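## Task

Find the plate labelled M06, then place it flat within the locators of the nest it already sits on, turned so its A1 well is at the nest corner marked A1. It must stay seated without the robot holding it. Finish with the gripper open and withdrawn from the plate.

## Robot and tools

ROBOT. One SCARA-style arm with four axes: lift (0.000 to 0.550 m), shoulder (-2.000 to 2.000 rad), elbow (-2.800 to 2.800 rad), wrist yaw (-12.566 to 12.566 rad). The gripper always stays level and cannot tilt. It has two fingers driven together by one number. Keep the elbow angle at least 0.4 rad away from 0, or the arm may fold and fault. Joints share speed limits and come to rest together; a reversing command halts them together. After a big motion the arm may not yet have arrived when the result comes back.

FRAMES. The scene frame has its origin on the tabletop under the arm base, +z up, and +y to the left when facing along +x. The gripper frame: fingers point along +x, they open and close along y, and rz turns from +x toward +y. The controlled point (end_effector_position, the link pinch) lies midway between the rubber pads, 2 to 3 cm behind the fingertips.

SCENE. Six nests N1 to N6 each carry one plate (M06, M09, M60, M90, M66, M69), none seated. Only the ID labels reveal which plate is where. Each plate's A1 well is at its cut-off corner. Seated means lying flat inside the nest's locators. Every other plate must end exactly as it started; even a slight shift, turn or tilt fails. Dropping the target plate a few millimetres while placing it is fine; a long fall at any moment is not. Never knock anything off the table.

execute_actions(actions). actions is a list of actions, run in order. Each action is a table of 0 to 15 rows; each row lasts one control step (1/30 s), and if fewer than 15 rows are given the last row repeats to fill 15 steps. A row is five numbers, each in [-1, 1]: dx, dy, dz, rz, opening. dx, dy, dz, rz are an offset, in the gripper's own axes, from the gripper's measured pose when that action begins (for a call's first action, from the last pose reported in this scene). Every row refers to that same starting pose, not to the row before. Scale: 1.0 equals 0.6 m or 180 degrees. opening is absolute: +1 fully open (0.140 m), -1 closed (pads still 0.066 m apart). Going from fully open to closed takes at least about 0.6 s. An empty list just returns the state and images.

Clipping: each step, the command is limited to within 70 mm and 16 degrees of the measured pose, then damped inverse kinematics drives the joints. After an action the arm stops at the last clipped pose, so a distant target needs further actions. "Hand target" in a result is the pose currently being driven to. Because offsets start from a measured pose, repeating a small offset against something rigid does not press harder, but against something yielding it goes deeper.

move(target, speed, blocking). target is one five-number row as above: an offset in gripper axes from the pose in this scene's latest result showing one, plus an absolute opening (sent when the move starts). speed is the path's top speed in m/s, 0.002 to 0.5 (default 0.25); rotation is capped at twice that value in rad/s. The straight path lasts 0.5 to 10 s and is cut off at 10 s. Rotation takes the shorter direction. The path ignores obstacles, and the real gripper lags, wanders and may exceed speed, mostly near full reach. Faster contact and targets further beyond the contact press harder. The move ends when the path is over and hand and fingers are still, or 5 s after the path ends. Its "move:" line reports the ending (done, off_target, moving, held, fault), any limits (paced: command clipped; held: some steps blocked by a check, after which the arm can speed well past speed), and the distance left to target. With blocking=false the result comes after 0.5 s while the arm keeps going; other motions are refused until a result shows the end, so use wait or stop.

wait(seconds): 0 to 10; the arm keeps its last command and a running move continues; returns early if that move ends. stop(): brakes a running move; it needs stopping distance, more when fast; fingers keep moving. zoom_image(camera, region): camera "cam_wrist", region [x0, y0, x1, y1] in pixels, origin top-left, at most 504 by 504. finished_scene(scene): ends the current scene by its number and reports success; irreversible. Answering without a tool call ends everything.

RESULTS. The state line gives end_effector_position (m) and end_effector_quat_wxyz in the scene frame; the printed position may be off, more at long reach. "pose unreachable" means a clearance check altered or blocked the command. Joint positions lists lift (m), shoulder, elbow, wrist yaw (rad), then pad gap (m). grip_measured is the finger opening on the command scale, with a constant bias up to about 1 mm. To hold something, keep commanding about 0.04 below grip_measured (less for a lighter grip). Pads push at most about 18 N each; a fast close may push harder.

FAULTS. Load limits: lift 56.4 N, shoulder 8.46 N m, elbow 4.23 N m, wrist yaw 1.41 N m, including a held object's weight. Hitting one halts the arm for 10 s and discards the rest of the call. Holding loads heats motors: MOTOR HOT appears at 85 °C, and at 100 °C an OVER-TEMPERATURE FAULT brakes the arm until it cools. Avoid drops, slips, slams, hard hits and strong pushes.

CAMERA. cam_wrist, 504x504, mounted on the hand and pitched down about 0.646 rad; optical frame +z forward, +x right, +y down. Pinhole with radial distortion, fovy 70.459 deg, fx = fy = 356.84, cx = 251.803, cy = 252.046.

Each tool is called by a JSON object that holds its "fn" and its "kwargs".

## Session

{"fn": "execute_actions", "kwargs": {"actions": []}}

Scene clock: 0.00 s.
end_effector_position=(+0.4314, -0.2134, +0.2796) grip_measured=+0.98 end_effector_quat_wxyz=(+0.987, +0.000, +0.000, -0.162)
Joint positions: [ 0.275  0.049  0.815 -1.189  0.139]
Hand target: +0.431, -0.213, +0.280; +0.987, +0.000, +0.000, -0.162

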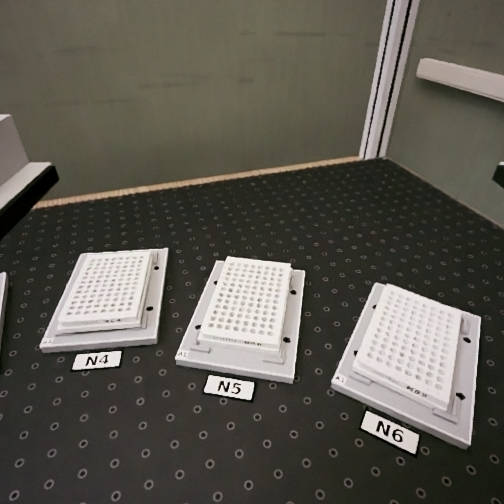

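{"fn": "zoom_image", "kwargs": {"camera": "cam_wrist", "region": [40,240,310,380]}}

{"fn": "zoom_image", "kwargs": {"camera": "cam_wrist", "region": [320,270,500,450]}}

Region (40, 240, 310, 380) of cam_wrist's 504x504 image, scaled by 1.867, with more detail than that image has; it fills the top 261 rows of this view, and the rest is white.

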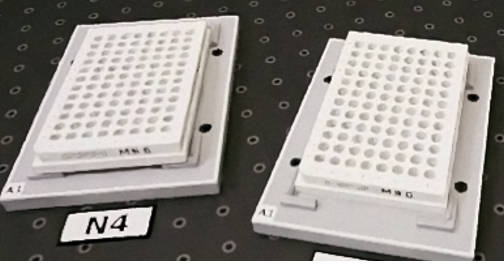

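Region (320, 270, 500, 450) of cam_wrist's 504x504 image, scaled by 2.800, with more detail than that image has.

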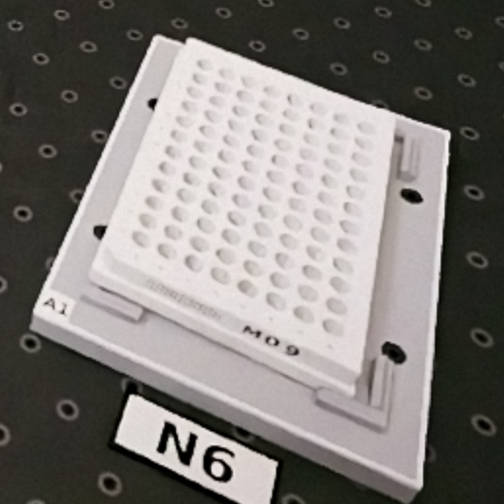

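{"fn": "move", "kwargs": {"target": [-0.05,0.4,-0.15,0.22,1]}}

{"fn": "zoom_image", "kwargs": {"camera": "cam_wrist", "region": [0,150,300,330]}}

Scene clock: 2.00 s.
end_effector_position=(+0.4794, +0.0238, +0.1895) grip_measured=+0.98 end_effector_quat_wxyz=(+0.983, +0.000, +0.000, +0.182)
Joint positions: [ 0.184  0.867  0.673 -1.173  0.139]
Hand target: +0.479, +0.024, +0.190; +0.983, +0.000, +0.000, +0.182
Off the commanded pose: 0.000 m, 0 deg.
move: done

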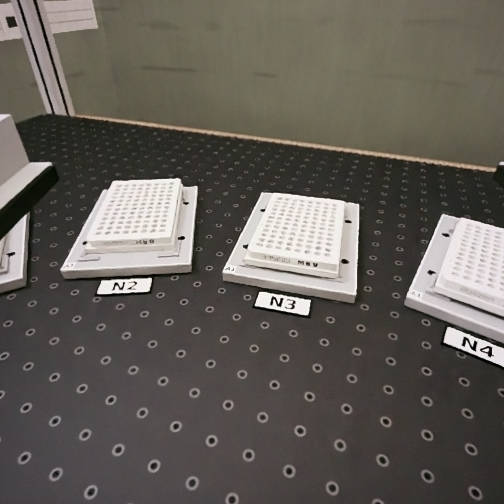

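Region (0, 150, 300, 330) of cam_wrist's 504x504 image, scaled by 1.680, with more detail than that image has; it fills the top 302 rows of this view, and the rest is white.

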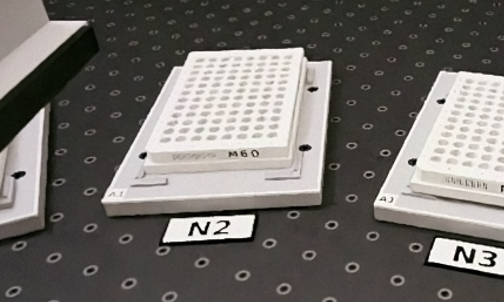

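{"fn": "move", "kwargs": {"target": [0.17,0.425,-0.13,0.15,0]}}

{"fn": "zoom_image", "kwargs": {"camera": "cam_wrist", "region": [100,120,436,360]}}

Scene clock: 3.70 s.
end_effector_position=(+0.4829, +0.2986, +0.1114) grip_measured=+0.00 end_effector_quat_wxyz=(+0.913, +0.000, +0.000, +0.407)
Joint positions: [ 0.106  1.607  1.171 -1.939  0.103]
Hand target: +0.483, +0.298, +0.111; +0.913, +0.000, +0.000, +0.407
Off the commanded pose: 0.000 m, 0 deg.
move: done

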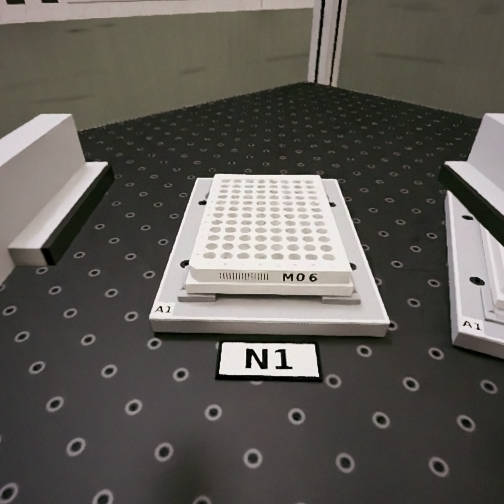

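Region (100, 120, 436, 360) of cam_wrist's 504x504 image, scaled by 1.500, with more detail than that image has; it fills the top 360 rows of this view, and the rest is white.

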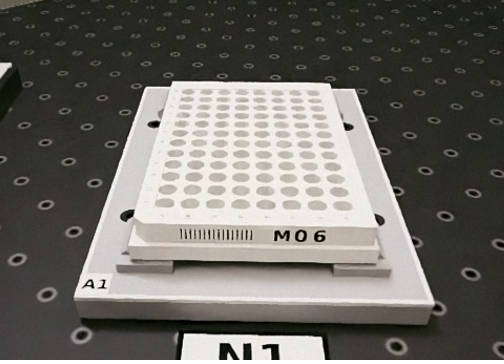

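{"fn": "move", "kwargs": {"target": [0.052,-0.002,-0.0395,-0.007,0]}}

{"fn": "move", "kwargs": {"target": [0.14,0,-0.06,0,0]}}

{"fn": "move", "kwargs": {"target": [0,0,-0.036,0,0], "speed": 0.04}}

Scene clock: 4.60 s.
end_effector_position=(+0.5045, +0.3212, +0.0876) grip_measured=+0.00 end_effector_quat_wxyz=(+0.918, +0.000, +0.000, +0.398)
Joint positions: [ 0.083  1.565  1.32  -2.067  0.103]
Hand target: +0.505, +0.321, +0.088; +0.918, +0.000, +0.000, +0.397
Off the commanded pose: 0.000 m, 0 deg.
move: done

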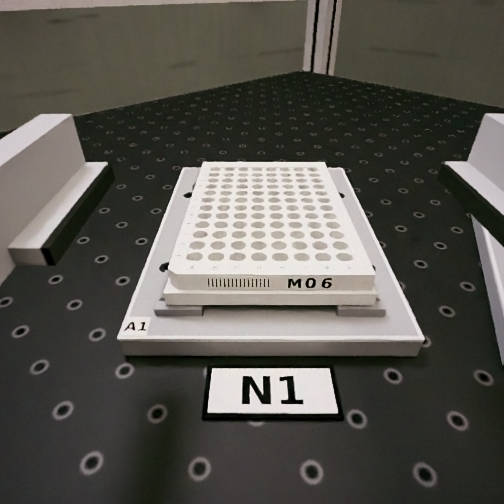

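Scene clock: 5.40 s.
end_effector_position=(+0.5619, +0.3825, +0.0516) grip_measured=+0.00 end_effector_quat_wxyz=(+0.918, +0.000, +0.000, +0.398)
Joint positions: [ 0.047  1.387  1.776 -2.345  0.103]
Hand target: +0.562, +0.383, +0.052; +0.918, +0.000, +0.000, +0.398
Off the commanded pose: 0.000 m, 0 deg.
move: done

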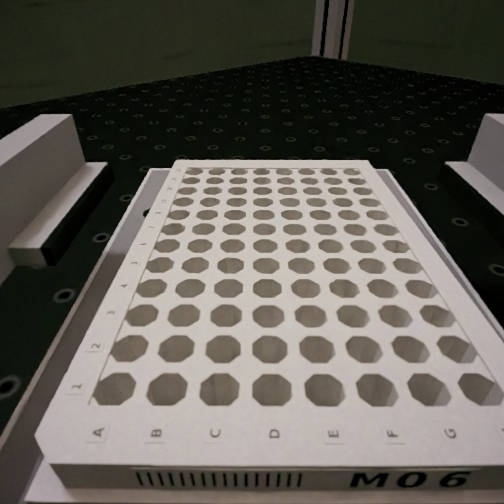

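Scene clock: 6.17 s.
end_effector_position=(+0.5619, +0.3825, +0.0299) grip_measured=+0.00 end_effector_quat_wxyz=(+0.918, +0.000, +0.000, +0.398)
Joint positions: [ 0.025  1.387  1.776 -2.345  0.103]
Hand target: +0.562, +0.383, +0.030; +0.918, +0.000, +0.000, +0.398
Off the commanded pose: 0.000 m, 0 deg.
move: done

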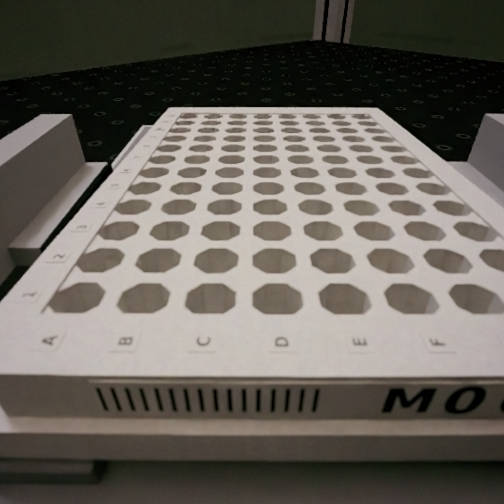

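{"fn": "move", "kwargs": {"target": [0,0,0,0,-0.56]}}

{"fn": "move", "kwargs": {"target": [0.0045,0,0.001,0,-0.56], "speed": 0.005}}

Scene clock: 7.00 s.
end_effector_position=(+0.5619, +0.3825, +0.0299) grip_measured=-0.50 end_effector_quat_wxyz=(+0.918, +0.000, +0.000, +0.398)
Joint positions: [ 0.025  1.387  1.776 -2.345  0.084]
Hand target: +0.562, +0.383, +0.030; +0.918, +0.000, +0.000, +0.398
Off the commanded pose: 0.000 m, 0 deg.
move: done

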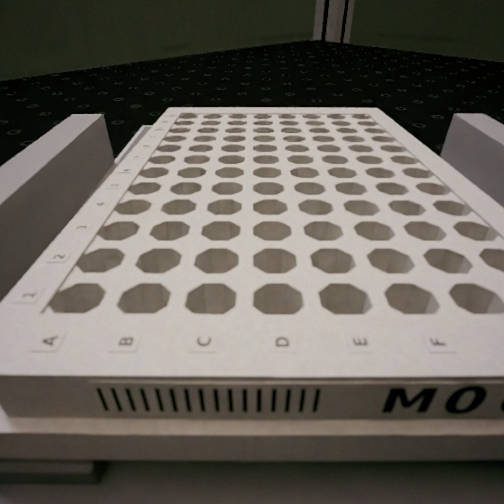

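Scene clock: 7.77 s.
end_effector_position=(+0.5636, +0.3846, +0.0304) grip_measured=-0.50 end_effector_quat_wxyz=(+0.917, +0.000, +0.000, +0.398)
Joint positions: [ 0.025  1.38   1.792 -2.354  0.084]
Hand target: +0.564, +0.385, +0.030; +0.918, +0.000, +0.000, +0.398
Off the commanded pose: 0.000 m, 0 deg.
move: done

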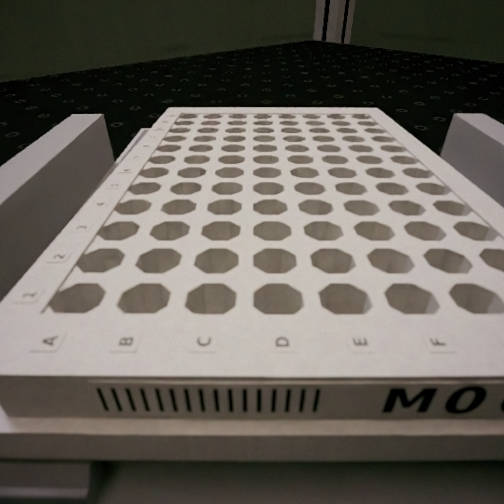

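{"fn": "move", "kwargs": {"target": [0.0025,0,-0.0005,0,-0.56], "speed": 0.004}}

{"fn": "move", "kwargs": {"target": [0,0,0,0,0]}}

{"fn": "move", "kwargs": {"target": [-0.15,0,0.1,0,0]}}

Scene clock: 8.63 s.
end_effector_position=(+0.5645, +0.3857, +0.0302) grip_measured=-0.50 end_effector_quat_wxyz=(+0.917, +0.000, +0.000, +0.398)
Joint positions: [ 0.025  1.377  1.801 -2.359  0.084]
Hand target: +0.565, +0.386, +0.030; +0.917, +0.000, +0.000, +0.398
Off the commanded pose: 0.000 m, 0 deg.
move: done

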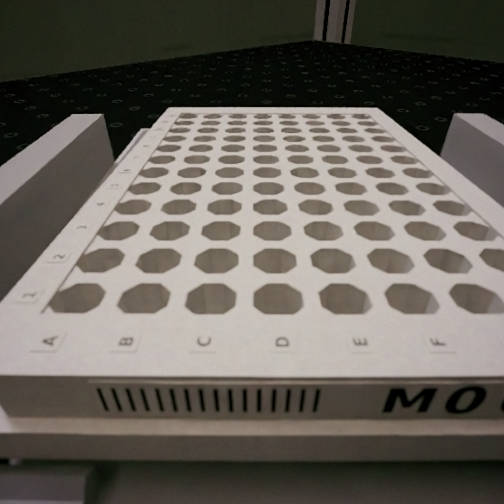

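Scene clock: 9.13 s.
end_effector_position=(+0.5645, +0.3857, +0.0302) grip_measured=+0.00 end_effector_quat_wxyz=(+0.917, +0.000, +0.000, +0.398)
Joint positions: [ 0.025  1.377  1.801 -2.359  0.103]
Hand target: +0.565, +0.386, +0.030; +0.917, +0.000, +0.000, +0.398
Off the commanded pose: 0.000 m, 0 deg.
move: done

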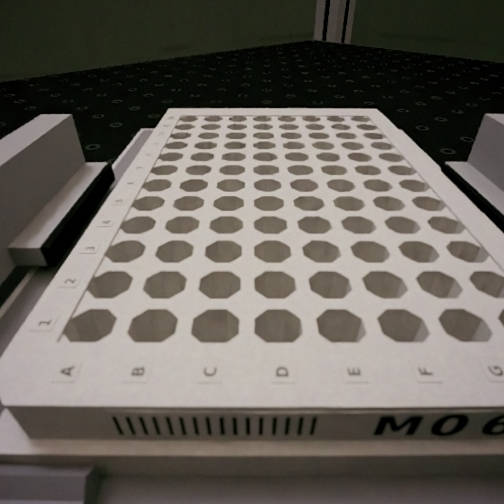

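Scene clock: 9.93 s.
end_effector_position=(+0.5031, +0.3198, +0.0902) grip_measured=+0.00 end_effector_quat_wxyz=(+0.918, +0.000, +0.000, +0.398)
Joint positions: [ 0.085  1.568  1.31  -2.061  0.103]
Hand target: +0.503, +0.320, +0.090; +0.917, +0.000, +0.000, +0.398
Off the commanded pose: 0.000 m, 0 deg.
move: done

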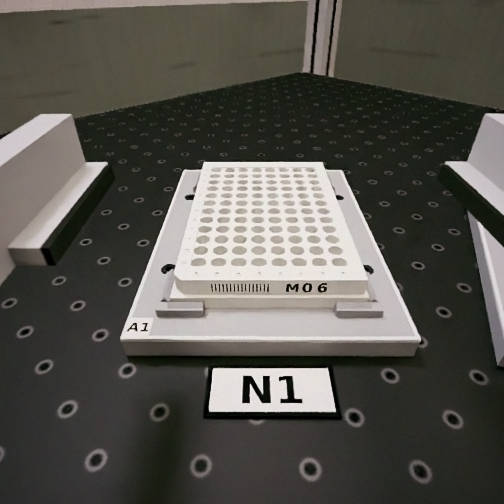

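{"fn": "finished_scene", "kwargs": {"scene": 2}}

The scene is finished: the task was done.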